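## Task

Put three large wheels, one after another, on the blue rod. Then set the rod down on the table softly. The other rod must end up with no wheels on it. Once any wheel is on the rod, striking that wheel or the rod against the table, or against any part that is not on the rod, fails the task. At the end, release everything and move the grippers away. The result only counts if it stays in place without the robot holding it.

## Robot and tools

Robot: two arms named left_arm and right_arm, each ending in a two-finger gripper. Both arms report in one scene frame. The origin is on the tabletop midway between the arms, +x points out across the table, +z points up, and left_arm sits on the +y side. The names do not correspond to sides of a camera image. The arm bases may be tilted. The mounting plates under the bases and the metal frame behind them, which stands on the floor, are fixed obstacles. A 'too close' message treats each plate, plus the half of the frame on that side, as part of that arm. The reported hand position can be wrong, more so at long reach, and motions tend to finish a centimetre or more short of the target, usually low.

Gripper: the fingers point along the gripper's own +z axis and close along its y axis. end_effector_position is the point between the finger pads, roughly 1 cm back from the tips. Joint ranges in rad, base to hand: waist -2.618 to 3.054, shoulder 0.000 to 3.142, elbow 0.000 to 3.142, wrist pitch -1.571 to 1.571, wrist yaw -1.571 to 1.571, wrist roll -2.094 to 2.094. The elbow never fully straightens.

Row format, used by both motion tools: one flat list of 16 numbers that covers both arms, even if only one arm should move. Order: left_arm x, y, z, qw, qx, qy, qz, opening, then right_arm in the same order. x, y, z give an absolute target position in metres, and qw..qz give an absolute target orientation as a quaternion with w first. Both are in the scene frame and are places to go, not offsets. Opening is also absolute: -1 is closed and +1 is fully open (0.094 m). A call is refused, and nothing is sent, if any target lies more than 0.6 m from that arm's last reported position along any axis of its gripper. To hold an orientation, repeat your own target quaternion in every row; the reported quaternion drifts. To keep an arm still, resend its whole last reported pose and the opening you want.

execute_actions: argument actions is a list holding zero or one item. With an empty list the robot gets nothing new and you receive the state plus pictures. An action item has rows (1 to 15 rows of 16 numbers) and steps (4 to 15, default 15). Each step lasts 1/30 s and uses one row, and the last row repeats if there are fewer rows than steps. A wait item has only steps (up to 300), counted from the previous result, so your thinking time uses some of them. The optional boolean pictures asks for camera images; otherwise images come only with an empty list. At every step, the commanded pose is clipped to at most 70 mm and 16 degrees away from the measured pose. The result arrives 4 steps before the action ends, and those steps run while you think. After that, the arm only continues to its last clipped pose, so check where it got to and send the rest in the next call.

move: target is one 16-number row, as above. speed is in m/s, from 0.002 to 0.5, default 0.25, and turning is capped at twice that value in rad/s. Each gripper travels in a straight line toward its pose, both paths finish together, and they last 0.5 to 10 s; a longer path stops short at 10 s. The opening is sent when the move starts. Paths do not avoid obstacles or the other arm, and a gripper can lag, wander or overshoot the speed, especially when the arm is nearly straight. Faster contact and aiming deeper past a contact both push harder. The 'move:' line gives how the move ended (done, off_target, moving, held, fault) and which limits acted: paced means the pose was clipped, and held means some steps were blocked and the arm may then jump quickly. The distance of each gripper from its pose is also listed.

wait: seconds, 0 to 10; nothing new is sent meanwhile. zoom_image: camera is cam_low, cam_left_wrist or cam_right_wrist, and region is [x0, y0, x1, y1] in pixels, with (0, 0) at the top left and at most 504 by 504. All three camera images are 504x504. show_instructions shows the reference images of the scene. finished_scene: scene is the current scene number; this cannot be undone, it reports whether the task succeeded, and it gives the next task. Replying without any tool call ends everything.

Result lines: the state line gives each arm's position and quaternion. grip_measured is the finger opening on the same -1..1 scale, and the last value under Joint positions is the opening in metres. Readings can be off by about 1 mm. To hold a part, command about 0.03 below grip_measured; a smaller gap grips more lightly. Pad force is about 50 to 62 N. 'pose unreachable' means the clearance check altered or blocked that arm's command. HELD marks steps that were not sent. A 'Hand target' line, shown only when nothing is pending, gives the current goal of the controller. Joint torques are noisy and offset. MOTOR HOT appears from 75 °C; at 90 °C the arm stops for 10 s; at 100 °C it goes limp and falls (OVER-TEMPERATURE FAULT). Holding loads heats the motors.

Avoid: arms touching or pushing each other, knocking anything off the table, and hitting a threaded wheel or the rod against the table or loose parts. Also avoid fast contacts, dropping or slipping parts, and long hot holds. Lower the rod slowly, open the grippers and back away before finishing.

Each tool is called after "Request:" as name(argument=value, ...), one argument or row to a line, values as JSON.

## Session

Request:
show_instructions(
)

Request:
execute_actions(
  actions=[],
)

Reference images for this scene: Rod-and-wheel set page 1.

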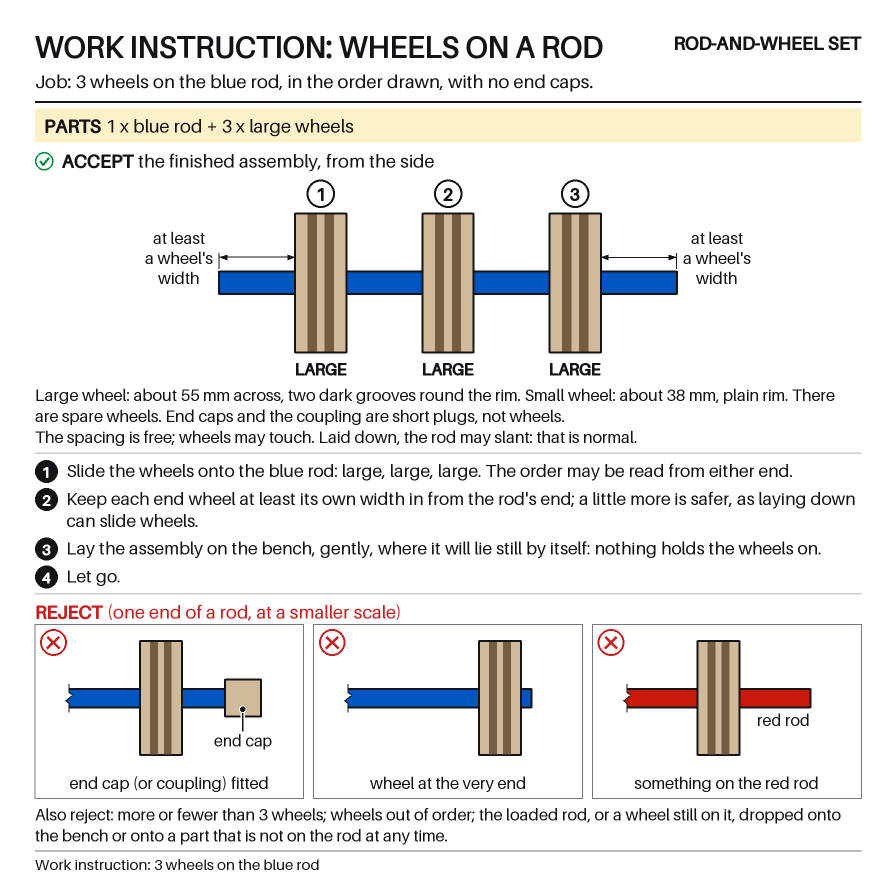

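Scene clock: 0.00 s of 11017.00 s.
left_arm: end_effector_position=(+0.0388, +0.3395, +0.1076) grip_measured=+1.000 end_effector_quat_wxyz=(+0.257, -0.577, +0.775, -0.016) | right_arm: end_effector_position=(+0.3256, +0.0769, +0.2879) grip_measured=+1.000 end_effector_quat_wxyz=(-0.506, +0.806, -0.108, +0.287)
Joint positions: left_arm=[ 1.556  0.578  0.607 -1.329  0.449  0.302  0.094] | right_arm=[ 0.832  1.652  1.359 -0.038  0.087 -1.923  0.094]
Joint velocities: left_arm=[ 0.007  0.002  0.002 -0.037  0.066 -0.022  0.   ] | right_arm=[ 0.012 -0.007 -0.017  0.066  0.007 -0.051  0.   ]
Joint torques (N m, as the arm reports them, + toward a larger angle): no reading
Motor temperatures (°C, as the motors report them): left_arm=[26 25 26 26 26 24] | right_arm=[25 26 25 27 27 24]
Hand target (left_arm): +0.040, +0.342, +0.112; +0.266, -0.572, +0.776, -0.011
Hand target (right_arm): +0.325, +0.076, +0.292; -0.510, +0.805, -0.111, +0.284

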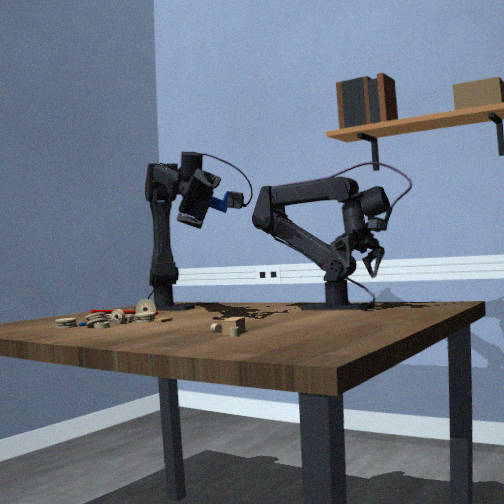

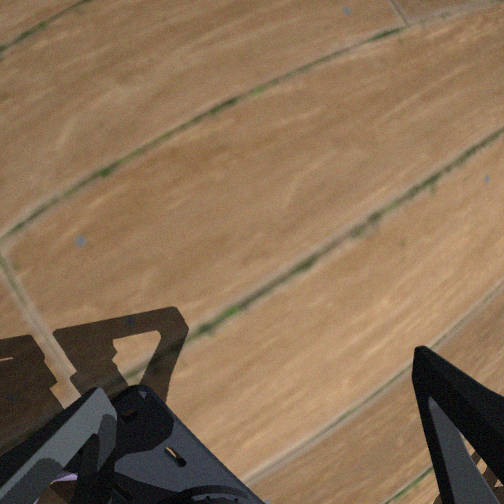

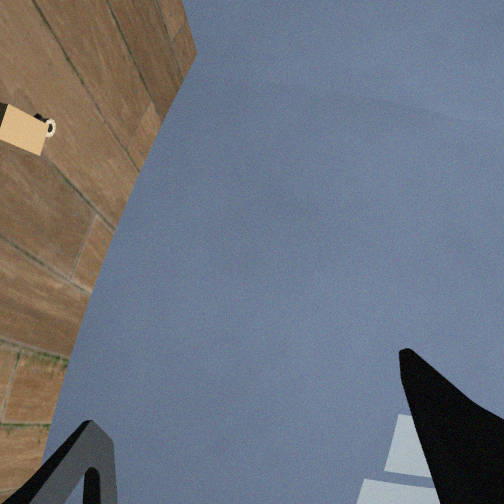

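Request:
zoom_image(
  camera="cam_low",
  region=[45, 285, 185, 340],
)

Region (45, 285, 185, 340) of cam_low's 504x504 image, scaled by 3.600, with more detail than that image has; it fills the top 198 rows of this view, and the rest is white.

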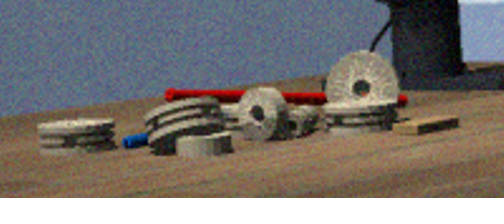

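Request:
move(
  target=[0.20,0.30,0.18,0.2981,-0.1245,0.9455,0.0392,1.0,0.34,-0.10,0.26,0.3971,-0.3100,0.8517,0.1445,1.0],
  speed=0.45,
)

Request:
move(
  target=[0.26,0.12,0.19,0.2905,0.2468,0.9212,-0.0778,1.0,0.35,-0.22,0.23,0.2504,0.0,0.9681,0.0,1.0],
  speed=0.45,
)

Scene clock: 4.63 s of 11017.00 s.
left_arm: end_effector_position=(+0.1888, +0.2987, +0.1668) grip_measured=+1.000 end_effector_quat_wxyz=(+0.279, -0.131, +0.951, +0.032) | right_arm: end_effector_position=(+0.3416, -0.0973, +0.2455) grip_measured=+1.000 end_effector_quat_wxyz=(+0.384, -0.315, +0.856, +0.141)
Joint positions: left_arm=[ 0.243  0.868  0.852 -0.986  0.042  0.044  0.094] | right_arm=[ 0.534  1.383  1.273 -0.618  0.01   0.008  0.094]
Joint velocities: left_arm=[ 0.002 -0.007 -0.027 -0.037  0.007 -0.066  0.   ] | right_arm=[-0.007 -0.007 -0.007 -0.022 -0.037  0.007  0.   ]
Joint torques (N m, as the arm reports them, + toward a larger angle): left_arm=[-0.92  0.59 10.42  1.26 -0.05  0.07] | right_arm=[-0.81 -8.46  8.64  1.16 -0.1   0.06]
Motor temperatures (°C, as the motors report them): left_arm=[26 25 26 26 26 24] | right_arm=[25 27 26 28 27 24]
Hand target (left_arm): +0.198, +0.301, +0.180; +0.296, -0.124, +0.946, +0.040
Hand target (right_arm): +0.341, -0.100, +0.262; +0.395, -0.308, +0.853, +0.149
Off the commanded pose (left_arm): 0.017 m, 2 deg.
Off the commanded pose (right_arm): 0.015 m, 2 deg.
Kept back: nothing.
move: off_target (left_arm, right_arm)

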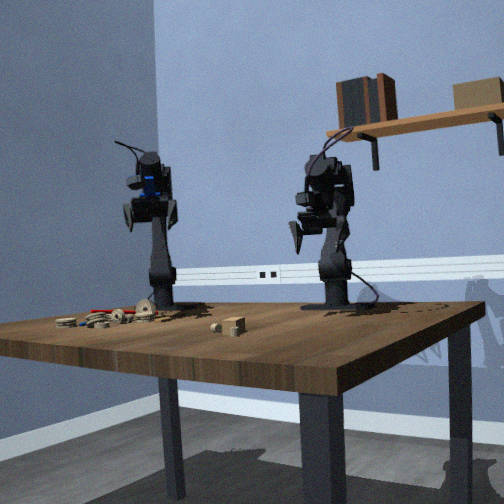

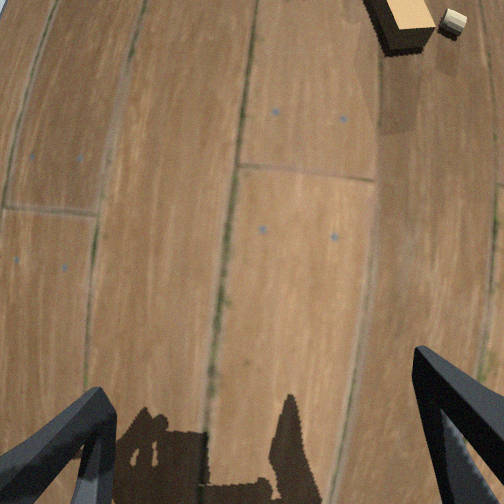

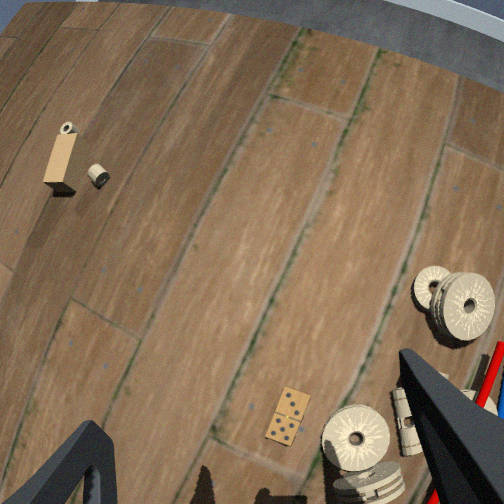

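Scene clock: 6.20 s of 11017.00 s.
left_arm: end_effector_position=(+0.2516, +0.1300, +0.1768) grip_measured=+1.000 end_effector_quat_wxyz=(+0.270, +0.238, +0.930, -0.068) | right_arm: end_effector_position=(+0.3472, -0.2146, +0.2262) grip_measured=+1.000 end_effector_quat_wxyz=(+0.245, -0.007, +0.969, +0.013)
Joint positions: left_arm=[-0.364  1.172  1.032 -0.878  0.118  0.191  0.094] | right_arm=[ 0.377  1.477  1.497 -1.146  0.23   0.493  0.094]
Joint velocities: left_arm=[ 0.002 -0.002  0.012  0.007 -0.022  0.095  0.   ] | right_arm=[-0.007 -0.002 -0.012  0.007  0.007 -0.007  0.   ]
Joint torques (N m, as the arm reports them, + toward a larger angle): left_arm=[-0.83 -2.18 10.6   1.24  0.23  0.11] | right_arm=[-0.81 -5.65  7.93  0.63  0.25  0.07]
Motor temperatures (°C, as the motors report them): left_arm=[26 25 26 26 26 24] | right_arm=[25 27 26 28 27 24]
Hand target (left_arm): +0.260, +0.122, +0.190; +0.289, +0.247, +0.922, -0.077
Hand target (right_arm): +0.351, -0.220, +0.230; +0.248, +0.002, +0.969, +0.003
Off the commanded pose (left_arm): 0.019 m, 3 deg.
Off the commanded pose (right_arm): 0.007 m, 2 deg.
Kept back: nothing.
move: off_target (left_arm)

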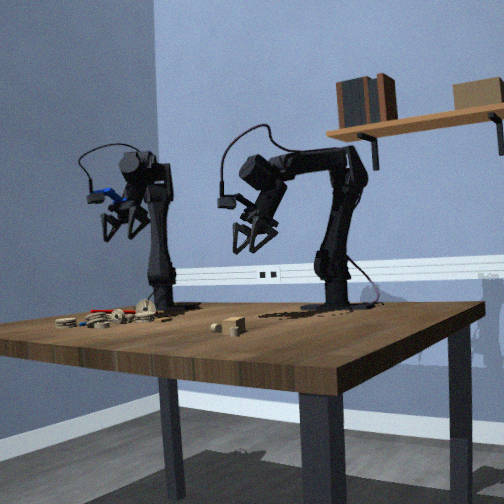

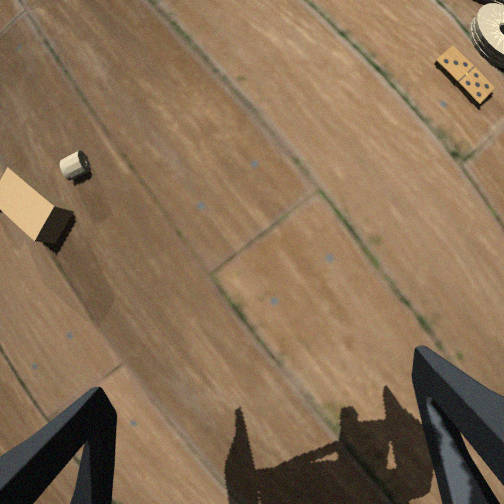

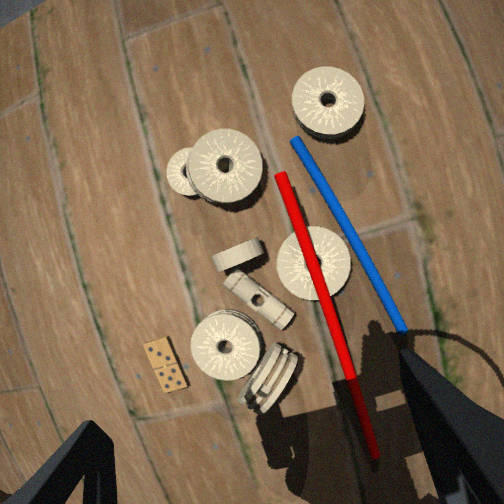

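Request:
zoom_image(
  camera="cam_right_wrist",
  region=[130, 220, 370, 430],
)

Request:
zoom_image(
  camera="cam_right_wrist",
  region=[150, 50, 400, 260],
)

Region (130, 220, 370, 430) of cam_right_wrist's 504x504 image, scaled by 2.100, with more detail than that image has; it fills the top 441 rows of this view, and the rest is white.

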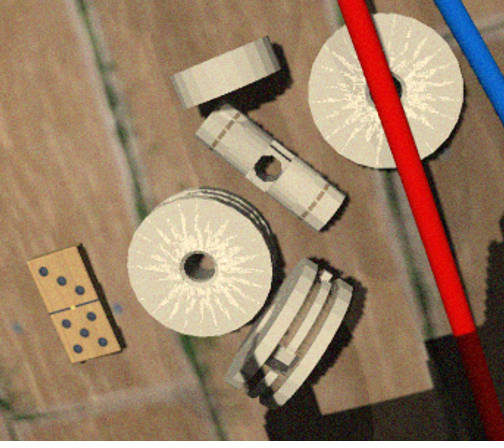

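Region (150, 50, 400, 260) of cam_right_wrist's 504x504 image, scaled by 2.016, with more detail than that image has; it fills the top 423 rows of this view, and the rest is white.

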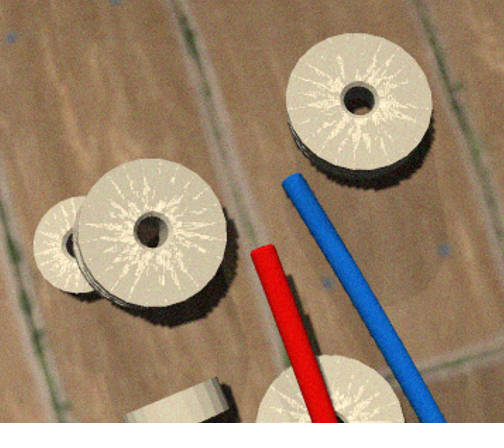

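Request:
execute_actions(
  actions=[],
)

Request:
show_instructions(
)

Scene clock: 9.37 s of 11017.00 s.
left_arm: end_effector_position=(+0.2515, +0.1299, +0.1768) grip_measured=+1.000 end_effector_quat_wxyz=(+0.270, +0.239, +0.930, -0.068) | right_arm: end_effector_position=(+0.3468, -0.2149, +0.2260) grip_measured=+1.000 end_effector_quat_wxyz=(+0.245, -0.007, +0.970, +0.013)
Joint positions: left_arm=[-0.364  1.172  1.032 -0.878  0.118  0.192  0.094] | right_arm=[ 0.377  1.477  1.497 -1.148  0.23   0.494  0.094]
Joint velocities: left_arm=[-0.007 -0.022 -0.017 -0.051 -0.007  0.066  0.   ] | right_arm=[-0.007 -0.007 -0.017  0.066 -0.051 -0.051  0.   ]
Joint torques (N m, as the arm reports them, + toward a larger angle): left_arm=[-0.84 -2.17 10.58  1.24  0.21  0.04] | right_arm=[-0.86 -5.69  8.15  0.64  0.31  0.09]
Motor temperatures (°C, as the motors report them): left_arm=[26 25 27 27 26 24] | right_arm=[25 27 26 28 27 24]
Hand target (left_arm): +0.260, +0.122, +0.190; +0.289, +0.247, +0.922, -0.077
Hand target (right_arm): +0.351, -0.220, +0.230; +0.248, +0.002, +0.969, +0.003
Off the commanded pose (left_arm): 0.019 m, 3 deg.
Off the commanded pose (right_arm): 0.007 m, 2 deg.
Kept back: nothing.
Steps of this call (steps 1 to 90: nothing new was sent; then 0.17 s passed at rest). Readings (end_effector_position):
1: left_arm (+0.2516, +0.1300, +0.1768) | right_arm (+0.3471, -0.2147, +0.2262)
2: left_arm (+0.2516, +0.1300, +0.1768) | right_arm (+0.3470, -0.2147, +0.2261)
4: left_arm (+0.2516, +0.1300, +0.1768) | right_arm (+0.3469, -0.2148, +0.2261)
8: left_arm (+0.2515, +0.1299, +0.1768) | right_arm (+0.3468, -0.2149, +0.2260)
90: the state above

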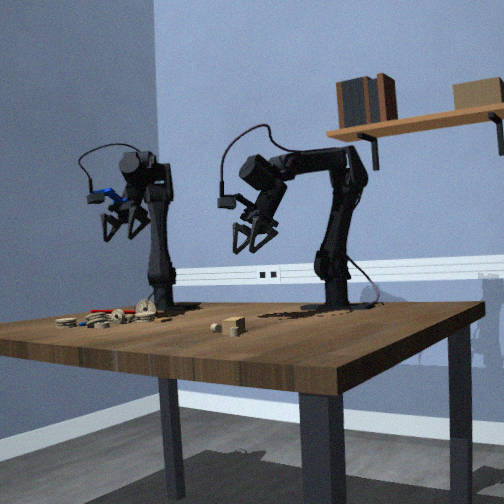

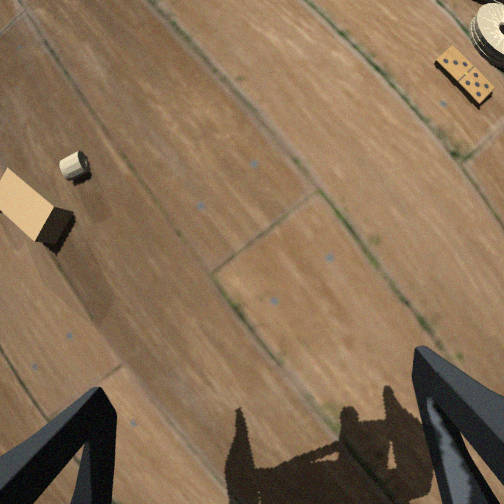

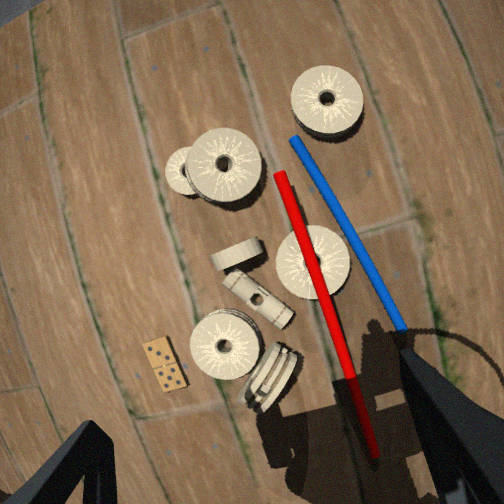

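Reference images for this scene: Rod-and-wheel set page 1.

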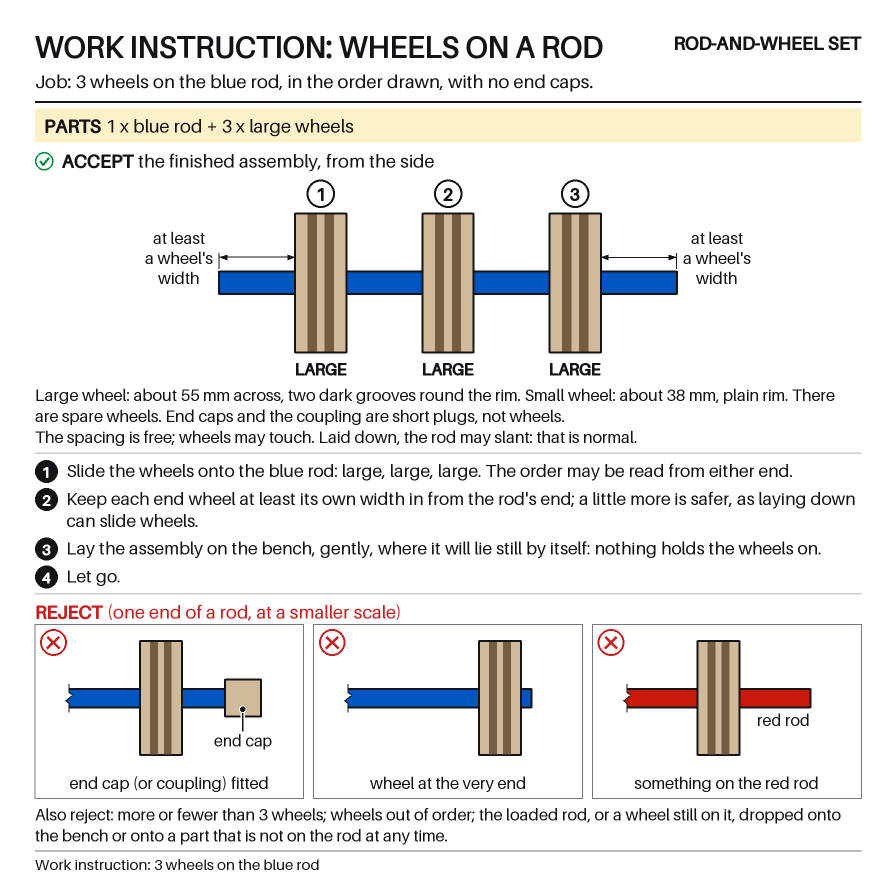

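Request:
move(
  target=[0.30,0.04,0.155,0.3652,0.6055,0.6055,-0.3652,0.0, 0.326,-0.301,0.040,0.3786,-0.1342,0.9141,0.0556,-0.3],
  speed=0.35,
)

Scene clock: 13.80 s of 11017.00 s.
left_arm: end_effector_position=(+0.2961, +0.0437, +0.1461) grip_measured=+0.003 end_effector_quat_wxyz=(+0.353, +0.607, +0.617, -0.356) | right_arm: end_effector_position=(+0.3268, -0.3004, +0.0488) grip_measured=-0.298 end_effector_quat_wxyz=(+0.387, -0.134, +0.910, +0.056)
Joint positions: left_arm=[-0.189  1.772  1.236 -0.85   1.041  1.346  0.047] | right_arm=[-0.032  1.135  0.323  0.041 -0.099 -0.098  0.033]
Joint velocities: left_arm=[-0.017  0.002 -0.002 -0.066 -0.037 -0.007 -0.001] | right_arm=[ 0.002 -0.007 -0.012 -0.051 -0.125 -0.051  0.001]
Joint torques (N m, as the arm reports them, + toward a larger angle): left_arm=[-0.05 -6.86  9.59  0.47  0.78  0.04] | right_arm=[-0.82 -1.46  4.87  1.46 -0.14 -0.06]
Motor temperatures (°C, as the motors report them): left_arm=[26 25 27 27 26 24] | right_arm=[25 27 27 29 27 24]
Hand target (left_arm): +0.300, +0.040, +0.156; +0.364, +0.605, +0.607, -0.365
Hand target (right_arm): +0.324, -0.302, +0.042; +0.381, -0.135, +0.913, +0.057
Off the commanded pose (left_arm): 0.010 m, 2 deg.
Off the commanded pose (right_arm): 0.009 m, 1 deg.
Kept back: nothing.
move: done

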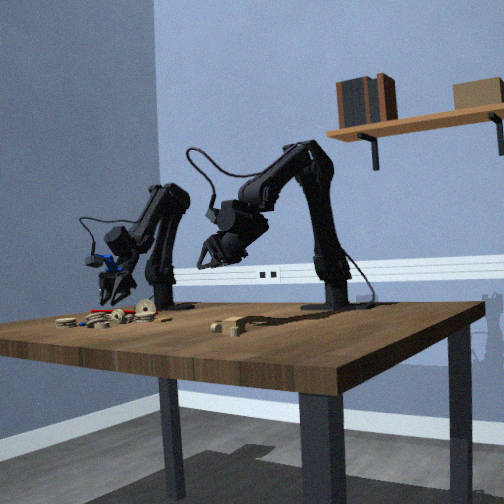

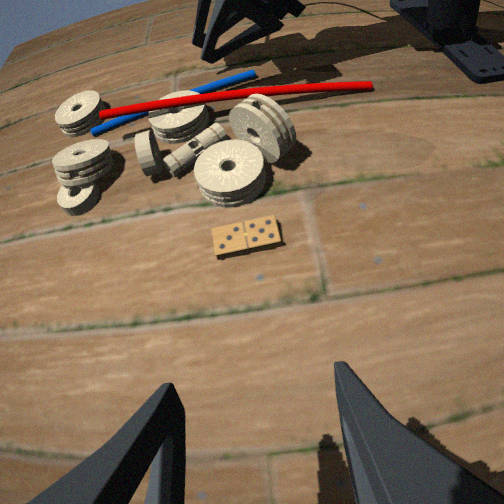

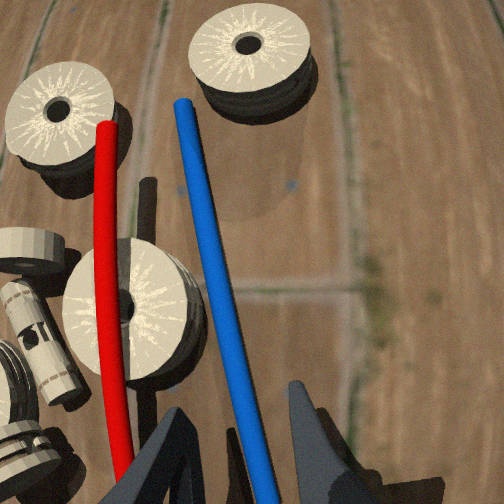

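Request:
move(
  target=[0.30,0.04,0.155,0.3652,0.6055,0.6055,-0.3652,0.0, 0.319,-0.2935,0.010,0.3786,-0.1342,0.9141,0.0556,-0.3],
  speed=0.12,
)

Scene clock: 15.50 s of 11017.00 s.
left_arm: end_effector_position=(+0.2956, +0.0436, +0.1464) grip_measured=+0.003 end_effector_quat_wxyz=(+0.353, +0.607, +0.616, -0.357) | right_arm: end_effector_position=(+0.3234, -0.2939, +0.0175) grip_measured=-0.298 end_effector_quat_wxyz=(+0.386, -0.134, +0.911, +0.058)
Joint positions: left_arm=[-0.189  1.772  1.237 -0.853  1.042  1.349  0.047] | right_arm=[ 0.005  1.274  0.237  0.265 -0.077 -0.071  0.033]
Joint velocities: left_arm=[ 0.007  0.007 -0.012 -0.081  0.037 -0.066  0.001] | right_arm=[-0.007  0.007 -0.002 -0.066  0.037 -0.022 -0.001]
Joint torques (N m, as the arm reports them, + toward a larger angle): left_arm=[-0.02 -7.05  8.84  0.49  0.75  0.04] | right_arm=[ 0.77 -2.26  4.15  1.43  0.09  0.08]
Motor temperatures (°C, as the motors report them): left_arm=[26 25 27 27 26 24] | right_arm=[25 27 27 29 27 24]
Hand target (left_arm): +0.300, +0.040, +0.155; +0.365, +0.605, +0.606, -0.365
Hand target (right_arm): +0.318, -0.294, +0.010; +0.378, -0.134, +0.914, +0.055
Off the commanded pose (left_arm): 0.010 m, 2 deg.
Off the commanded pose (right_arm): 0.009 m, 1 deg.
Kept back: nothing.
move: done

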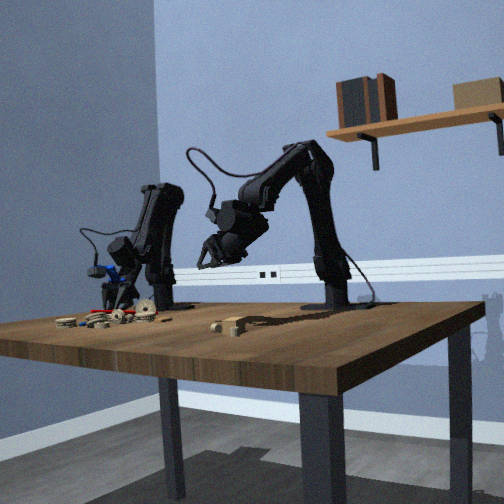

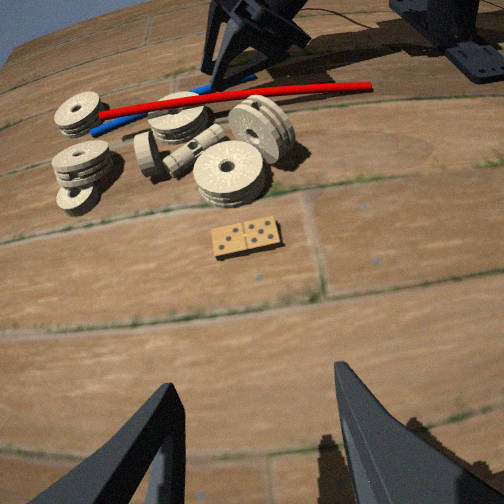

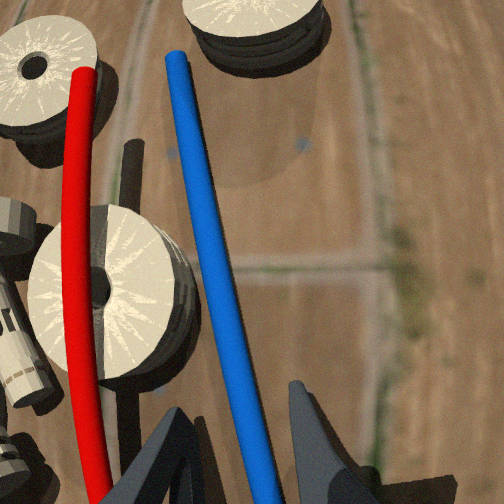

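Request:
zoom_image(
  camera="cam_left_wrist",
  region=[160, 20, 320, 130],
)

Region (160, 20, 320, 130) of cam_left_wrist's 504x504 image, scaled by 3.150, with more detail than that image has; it fills the top 346 rows of this view, and the rest is white.

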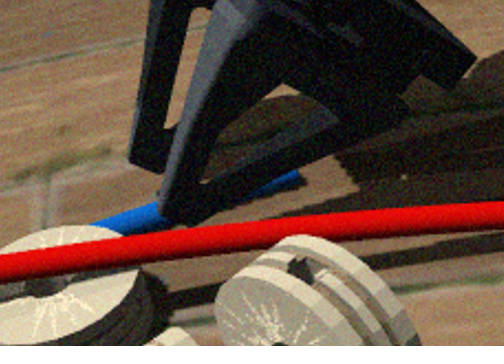

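Request:
execute_actions(
  actions=[
    {"rows":[
[0.30,0.04,0.155,0.3652,0.6055,0.6055,-0.3652,0.0, 0.318,-0.2938,0.010,0.3786,-0.1342,0.9141,0.0556,-0.36],
[0.30,0.04,0.155,0.3652,0.6055,0.6055,-0.3652,0.0, 0.317,-0.2941,0.010,0.3786,-0.1342,0.9141,0.0556,-0.42],
[0.30,0.04,0.155,0.3652,0.6055,0.6055,-0.3652,0.0, 0.316,-0.2944,0.0095,0.3786,-0.1342,0.9141,0.0556,-0.48],
[0.30,0.04,0.155,0.3652,0.6055,0.6055,-0.3652,0.0, 0.315,-0.2947,0.009,0.3786,-0.1342,0.9141,0.0556,-0.54],
[0.30,0.04,0.155,0.3652,0.6055,0.6055,-0.3652,0.0, 0.314,-0.2950,0.0083,0.3786,-0.1342,0.9141,0.0556,-0.55],
[0.30,0.04,0.155,0.3652,0.6055,0.6055,-0.3652,0.0, 0.313,-0.2953,0.0076,0.3786,-0.1342,0.9141,0.0556,-0.55],
[0.30,0.04,0.155,0.3652,0.6055,0.6055,-0.3652,0.0, 0.312,-0.2956,0.0069,0.3786,-0.1342,0.9141,0.0556,-0.55],
[0.30,0.04,0.155,0.3652,0.6055,0.6055,-0.3652,0.0, 0.311,-0.2959,0.0062,0.3786,-0.1342,0.9141,0.0556,-0.55],
[0.30,0.04,0.155,0.3652,0.6055,0.6055,-0.3652,0.0, 0.310,-0.2962,0.0055,0.3786,-0.1342,0.9141,0.0556,-0.55],
[0.30,0.04,0.155,0.3652,0.6055,0.6055,-0.3652,0.0, 0.310,-0.2962,0.0048,0.3786,-0.1342,0.9141,0.0556,-0.55],
[0.30,0.04,0.155,0.3652,0.6055,0.6055,-0.3652,0.0, 0.310,-0.2962,0.004,0.3786,-0.1342,0.9141,0.0556,-0.55]
],"steps":15},
  ],
)

Request:
execute_actions(
  actions=[
    {"steps":8},
  ],
  pictures=true,
)

Scene clock: 16.50 s of 11017.00 s.
left_arm: end_effector_position=(+0.2956, +0.0435, +0.1464) grip_measured=+0.003 end_effector_quat_wxyz=(+0.353, +0.607, +0.616, -0.357) | right_arm: end_effector_position=(+0.3153, -0.2954, +0.0097) grip_measured=-0.548 end_effector_quat_wxyz=(+0.381, -0.134, +0.913, +0.058)
Joint positions: left_arm=[-0.189  1.772  1.237 -0.853  1.043  1.349  0.047] | right_arm=[ 0.005  1.274  0.201  0.29  -0.077 -0.071  0.021]
Joint velocities: left_arm=[ 0.007 -0.007  0.007 -0.051 -0.037 -0.051  0.   ] | right_arm=[-0.012 -0.002 -0.061  0.125 -0.051  0.066  0.001]
Joint torques (N m, as the arm reports them, + toward a larger angle): left_arm=[-0.02 -7.04  8.86  0.49  0.76  0.03] | right_arm=[ 0.45 -3.2   3.8   1.31  0.    0.04]
Motor temperatures (°C, as the motors report them): left_arm=[26 25 27 27 26 24] | right_arm=[25 27 27 29 27 24]
Steps of this call (steps 1 to 19: nothing new was sent; steps 20 to 30: the first 11 steps of this action). Readings (end_effector_position):
20: left_arm (+0.2956, +0.0436, +0.1464) | right_arm (+0.3236, -0.2939, +0.0177)
21: left_arm (+0.2956, +0.0436, +0.1464) | right_arm (+0.3236, -0.2939, +0.0177)
23: left_arm (+0.2956, +0.0436, +0.1464) | right_arm (+0.3234, -0.2939, +0.0175)
27: left_arm (+0.2956, +0.0435, +0.1464) | right_arm (+0.3174, -0.2950, +0.0116)
30: the state above

Scene clock: 16.77 s of 11017.00 s.
left_arm: end_effector_position=(+0.2956, +0.0435, +0.1464) grip_measured=+0.003 end_effector_quat_wxyz=(+0.353, +0.607, +0.616, -0.357) | right_arm: end_effector_position=(+0.3153, -0.2954, +0.0097) grip_measured=-0.548 end_effector_quat_wxyz=(+0.384, -0.134, +0.912, +0.058)
Joint positions: left_arm=[-0.189  1.772  1.237 -0.853  1.043  1.349  0.047] | right_arm=[ 0.005  1.274  0.195  0.302 -0.077 -0.071  0.021]
Joint velocities: left_arm=[-0.002  0.007  0.002  0.007 -0.066  0.022 -0.001] | right_arm=[ 0.002 -0.012 -0.012  0.007 -0.066 -0.007 -0.   ]
Joint torques (N m, as the arm reports them, + toward a larger angle): left_arm=[-0.01 -7.03  8.86  0.49  0.76  0.03] | right_arm=[ 0.37 -3.17  3.8   1.35  0.02  0.07]
Motor temperatures (°C, as the motors report them): left_arm=[26 26 27 27 26 24] | right_arm=[25 27 27 29 27 24]
Hand target (left_arm): +0.300, +0.040, +0.155; +0.365, +0.605, +0.606, -0.365
Hand target (right_arm): +0.310, -0.296, +0.004; +0.378, -0.134, +0.914, +0.056
Off the commanded pose (left_arm): 0.010 m, 2 deg.
Off the commanded pose (right_arm): 0.008 m, 1 deg.
Kept back: nothing.
Steps of this call (steps 1 to 4: the last 4 steps of your previous action; steps 5 to 8: nothing new was sent). Readings (end_effector_position):
1: left_arm (+0.2956, +0.0435, +0.1464) | right_arm (+0.3153, -0.2954, +0.0097)
2: left_arm (+0.2956, +0.0435, +0.1464) | right_arm (+0.3154, -0.2954, +0.0097)
4: left_arm (+0.2956, +0.0435, +0.1464) | right_arm (+0.3153, -0.2954, +0.0098)
8: the state above

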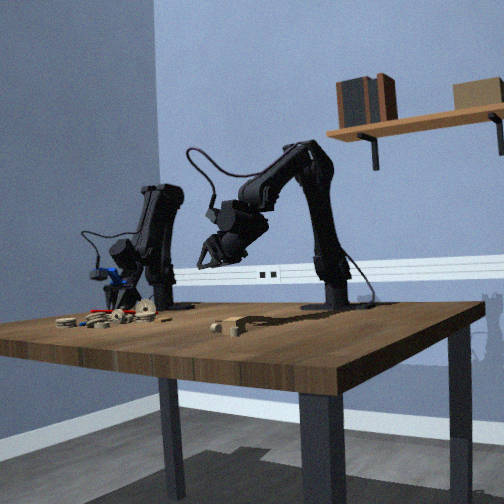

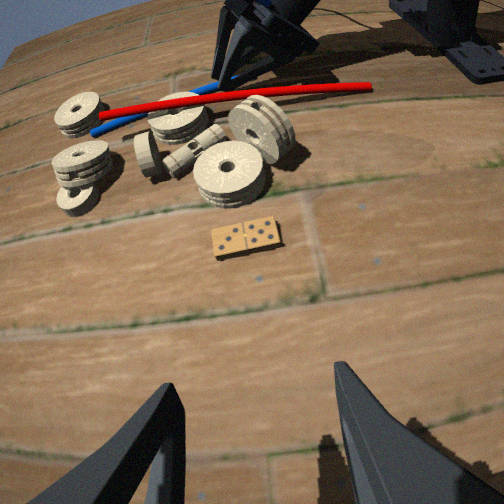

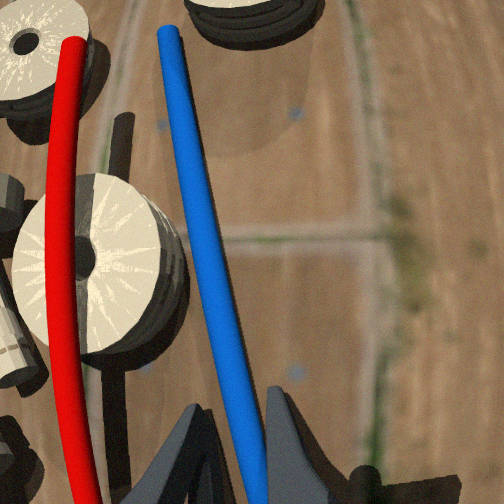

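Request:
execute_actions(
  actions=[
    {"rows":[
[0.30,0.04,0.155,0.3652,0.6055,0.6055,-0.3652,0.0, 0.311,-0.2960,0.005,0.3786,-0.1342,0.9141,0.0556,-0.60],
[0.30,0.04,0.155,0.3652,0.6055,0.6055,-0.3652,0.0, 0.311,-0.2960,0.005,0.3786,-0.1342,0.9141,0.0556,-0.65],
[0.30,0.04,0.155,0.3652,0.6055,0.6055,-0.3652,0.0, 0.311,-0.2960,0.005,0.3786,-0.1342,0.9141,0.0556,-0.70],
[0.30,0.04,0.155,0.3652,0.6055,0.6055,-0.3652,0.0, 0.311,-0.2960,0.005,0.3786,-0.1342,0.9141,0.0556,-0.74],
[0.30,0.04,0.155,0.3652,0.6055,0.6055,-0.3652,0.0, 0.311,-0.2960,0.005,0.3786,-0.1342,0.9141,0.0556,-0.77],
[0.30,0.04,0.155,0.3652,0.6055,0.6055,-0.3652,0.0, 0.311,-0.2960,0.005,0.3786,-0.1342,0.9141,0.0556,-0.80],
[0.30,0.04,0.155,0.3652,0.6055,0.6055,-0.3652,0.0, 0.311,-0.2960,0.005,0.3786,-0.1342,0.9141,0.0556,-0.82],
[0.30,0.04,0.155,0.3652,0.6055,0.6055,-0.3652,0.0, 0.311,-0.2960,0.005,0.3786,-0.1342,0.9141,0.0556,-0.84],
[0.30,0.04,0.155,0.3652,0.6055,0.6055,-0.3652,0.0, 0.311,-0.2960,0.005,0.3786,-0.1342,0.9141,0.0556,-0.86],
[0.30,0.04,0.155,0.3652,0.6055,0.6055,-0.3652,0.0, 0.311,-0.2960,0.005,0.3786,-0.1342,0.9141,0.0556,-0.875]
],"steps":15},
  ],
)

Request:
move(
  target=[0.30,0.04,0.155,0.3652,0.6055,0.6055,-0.3652,0.0, 0.315,-0.2955,0.075,0.3786,-0.1342,0.9141,0.0556,-0.875],
  speed=0.15,
)

Scene clock: 17.63 s of 11017.00 s.
left_arm: end_effector_position=(+0.2956, +0.0435, +0.1464) grip_measured=+0.003 end_effector_quat_wxyz=(+0.353, +0.607, +0.616, -0.357) | right_arm: end_effector_position=(+0.3153, -0.2954, +0.0098) grip_measured=-0.850 end_effector_quat_wxyz=(+0.384, -0.134, +0.912, +0.058)
Joint positions: left_arm=[-0.189  1.772  1.237 -0.853  1.043  1.349  0.047] | right_arm=[ 0.005  1.274  0.195  0.302 -0.077 -0.071  0.007]
Joint velocities: left_arm=[-0.007 -0.002  0.007  0.037 -0.007 -0.037 -0.   ] | right_arm=[-0.007  0.007  0.017 -0.037 -0.007  0.007  0.   ]
Joint torques (N m, as the arm reports them, + toward a larger angle): left_arm=[-0.01 -7.04  8.86  0.49  0.76  0.03] | right_arm=[ 0.46 -2.87  4.32  1.33  0.09  0.06]
Motor temperatures (°C, as the motors report them): left_arm=[26 26 27 27 26 24] | right_arm=[25 27 27 29 27 24]
Steps of this call (steps 1 to 15: nothing new was sent; steps 16 to 26: the first 11 steps of this action). Readings (end_effector_position):
16: left_arm (+0.2956, +0.0435, +0.1464) | right_arm (+0.3153, -0.2954, +0.0098)
17: left_arm (+0.2956, +0.0435, +0.1464) | right_arm (+0.3153, -0.2954, +0.0098)
19: left_arm (+0.2956, +0.0435, +0.1464) | right_arm (+0.3153, -0.2954, +0.0098)
23: left_arm (+0.2956, +0.0435, +0.1464) | right_arm (+0.3153, -0.2954, +0.0098)
26: the state above

Scene clock: 19.07 s of 11017.00 s.
left_arm: end_effector_position=(+0.2956, +0.0436, +0.1464) grip_measured=+0.003 end_effector_quat_wxyz=(+0.353, +0.607, +0.616, -0.357) | right_arm: end_effector_position=(+0.3115, -0.2962, +0.0641) grip_measured=-0.850 end_effector_quat_wxyz=(+0.369, -0.134, +0.918, +0.057)
Joint positions: left_arm=[-0.189  1.772  1.237 -0.853  1.042  1.349  0.047] | right_arm=[ 0.005  1.02   0.372 -0.161 -0.077 -0.071  0.007]
Joint velocities: left_arm=[-0.022  0.007 -0.022 -0.037  0.051 -0.051  0.   ] | right_arm=[-0.002  0.002  0.012  0.007 -0.037  0.022  0.001]
Joint torques (N m, as the arm reports them, + toward a larger angle): left_arm=[-0.03 -7.03  8.87  0.49  0.76  0.03] | right_arm=[ 0.34 -3.34  8.02  1.09  0.04  0.01]
Motor temperatures (°C, as the motors report them): left_arm=[26 26 27 27 26 24] | right_arm=[25 27 27 29 27 24]
Hand target (left_arm): +0.300, +0.040, +0.155; +0.365, +0.605, +0.606, -0.365
Hand target (right_arm): +0.316, -0.295, +0.075; +0.379, -0.134, +0.914, +0.056
Off your previous action's commanded pose (left_arm): 0.010 m, 2 deg at its last step (step 4 of this call).
Off your previous action's commanded pose (right_arm): 0.006 m, 1 deg at its last step (step 4 of this call).
Off the commanded pose (left_arm): 0.010 m, 2 deg.
Off the commanded pose (right_arm): 0.011 m, 1 deg.
Kept back: nothing.
move: off_target (right_arm)

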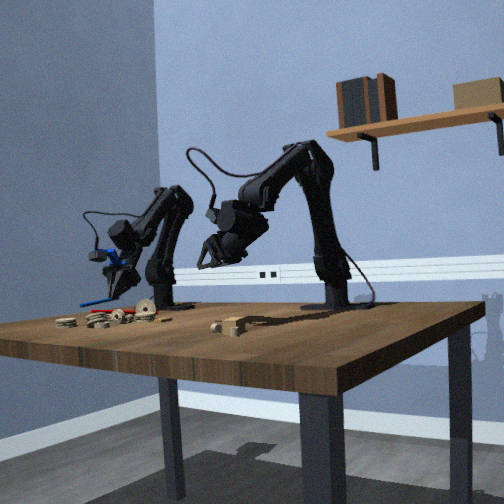

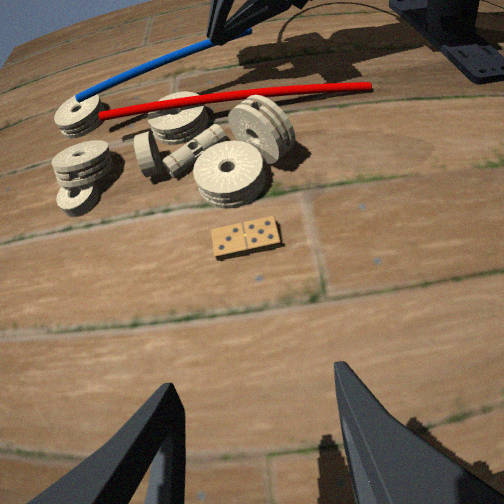

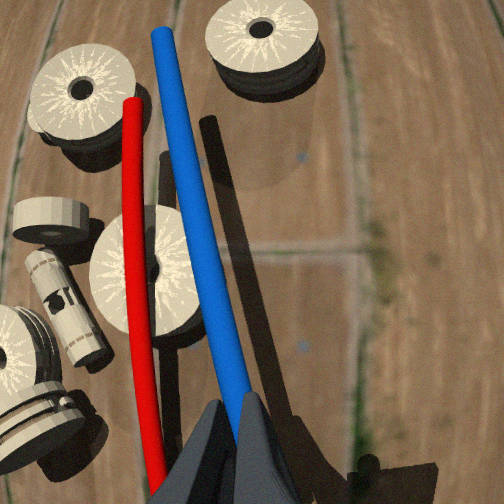

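Request:
move(
  target=[0.30,0.04,0.155,0.3652,0.6055,0.6055,-0.3652,0.0, 0.298,-0.138,0.205,0.2067,-0.6762,0.6762,0.2067,-0.885],
  speed=0.35,
)

Scene clock: 22.20 s of 11017.00 s.
left_arm: end_effector_position=(+0.2956, +0.0435, +0.1464) grip_measured=+0.003 end_effector_quat_wxyz=(+0.353, +0.607, +0.616, -0.357) | right_arm: end_effector_position=(+0.3009, -0.1447, +0.1992) grip_measured=-0.849 end_effector_quat_wxyz=(+0.207, -0.668, +0.687, +0.196)
Joint positions: left_arm=[-0.189  1.772  1.237 -0.853  1.043  1.349  0.047] | right_arm=[ 0.249  1.567  1.46  -1.174 -0.507 -1.036  0.007]
Joint velocities: left_arm=[-0.017  0.002 -0.022  0.007  0.007 -0.007 -0.001] | right_arm=[-0.007  0.002 -0.017 -0.051 -0.022 -0.066 -0.001]
Joint torques (N m, as the arm reports them, + toward a larger angle): left_arm=[-0.01 -7.05  8.87  0.49  0.76  0.03] | right_arm=[ 0.66 -6.81  7.95  0.32 -0.48 -0.03]
Motor temperatures (°C, as the motors report them): left_arm=[26 26 27 26 26 24] | right_arm=[25 27 27 29 27 24]
Hand target (left_arm): +0.300, +0.040, +0.155; +0.365, +0.605, +0.606, -0.365
Hand target (right_arm): +0.299, -0.138, +0.205; -0.209, +0.674, -0.678, -0.207
Off the commanded pose (left_arm): 0.010 m, 2 deg.
Off the commanded pose (right_arm): 0.009 m, 2 deg.
Kept back: nothing.
move: done

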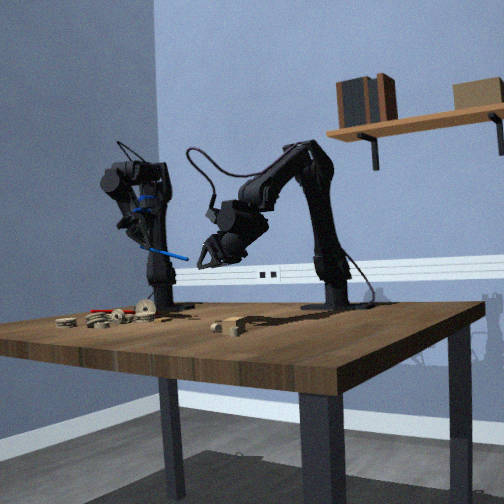

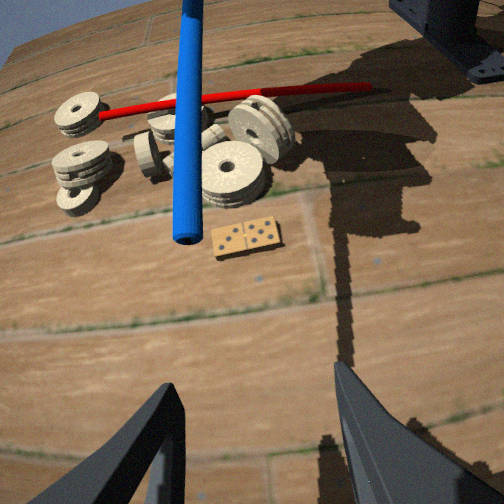

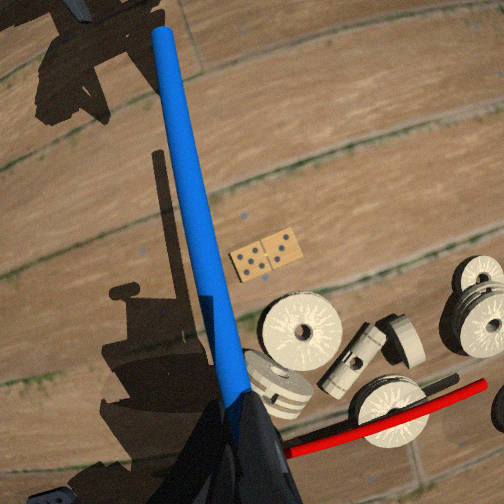

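Request:
zoom_image(
  camera="cam_low",
  region=[120, 200, 260, 290],
)

Region (120, 200, 260, 290) of cam_low's 504x504 image, scaled by 3.600, with more detail than that image has; it fills the top 324 rows of this view, and the rest is white.

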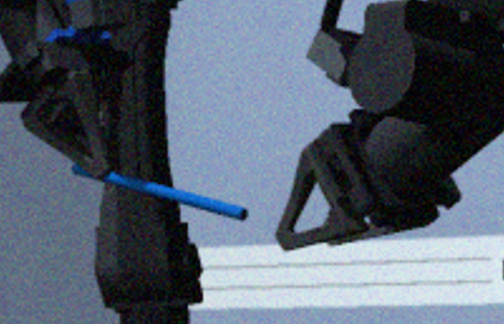

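Request:
move(
  target=[0.30,0.04,0.155,0.3652,0.6055,0.6055,-0.3652,0.0, 0.291,-0.095,0.181,0.1975,-0.6975,0.6561,0.2099,-0.885],
  speed=0.12,
)

Request:
zoom_image(
  camera="cam_low",
  region=[120, 200, 260, 290],
)

Scene clock: 23.77 s of 11017.00 s.
left_arm: end_effector_position=(+0.2956, +0.0436, +0.1464) grip_measured=+0.003 end_effector_quat_wxyz=(+0.353, +0.607, +0.616, -0.357) | right_arm: end_effector_position=(+0.2889, -0.0994, +0.1814) grip_measured=-0.849 end_effector_quat_wxyz=(+0.193, -0.698, +0.658, +0.207)
Joint positions: left_arm=[-0.189  1.772  1.237 -0.853  1.042  1.349  0.047] | right_arm=[ 0.386  1.636  1.46  -1.092 -0.496 -0.983  0.007]
Joint velocities: left_arm=[-0.012 -0.012 -0.002 -0.022 -0.051  0.007 -0.001] | right_arm=[ 0.012 -0.012  0.007 -0.007 -0.022  0.095 -0.001]
Joint torques (N m, as the arm reports them, + toward a larger angle): left_arm=[-0.03 -7.04  8.87  0.49  0.74  0.03] | right_arm=[ 0.64 -8.17  6.15  0.73 -0.27  0.06]
Motor temperatures (°C, as the motors report them): left_arm=[26 26 27 26 26 24] | right_arm=[25 27 27 29 27 24]
Hand target (left_arm): +0.300, +0.040, +0.155; +0.365, +0.605, +0.606, -0.365
Hand target (right_arm): +0.290, -0.095, +0.181; -0.196, +0.698, -0.656, -0.209
Off the commanded pose (left_arm): 0.010 m, 2 deg.
Off the commanded pose (right_arm): 0.005 m, 1 deg.
Kept back: nothing.
move: done

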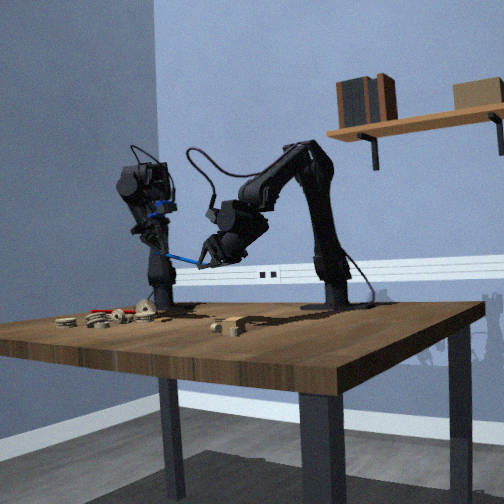

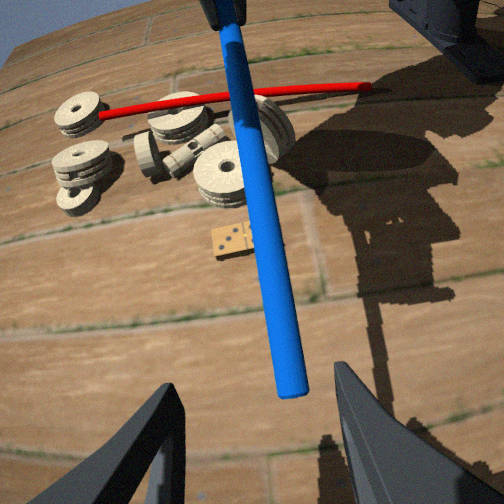

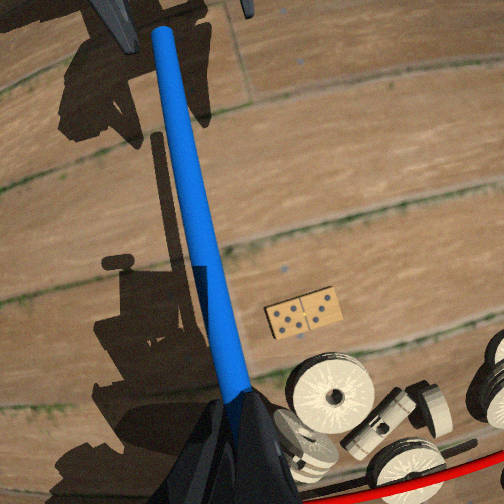

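Region (120, 200, 260, 290) of cam_low's 504x504 image, scaled by 3.600, with more detail than that image has; it fills the top 324 rows of this view, and the rest is white.

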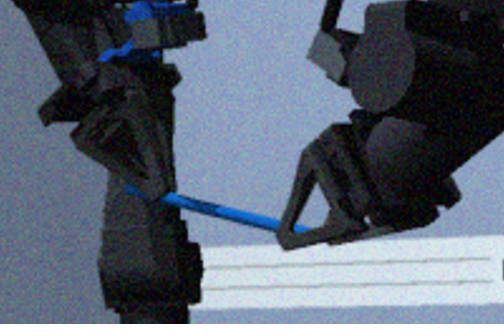

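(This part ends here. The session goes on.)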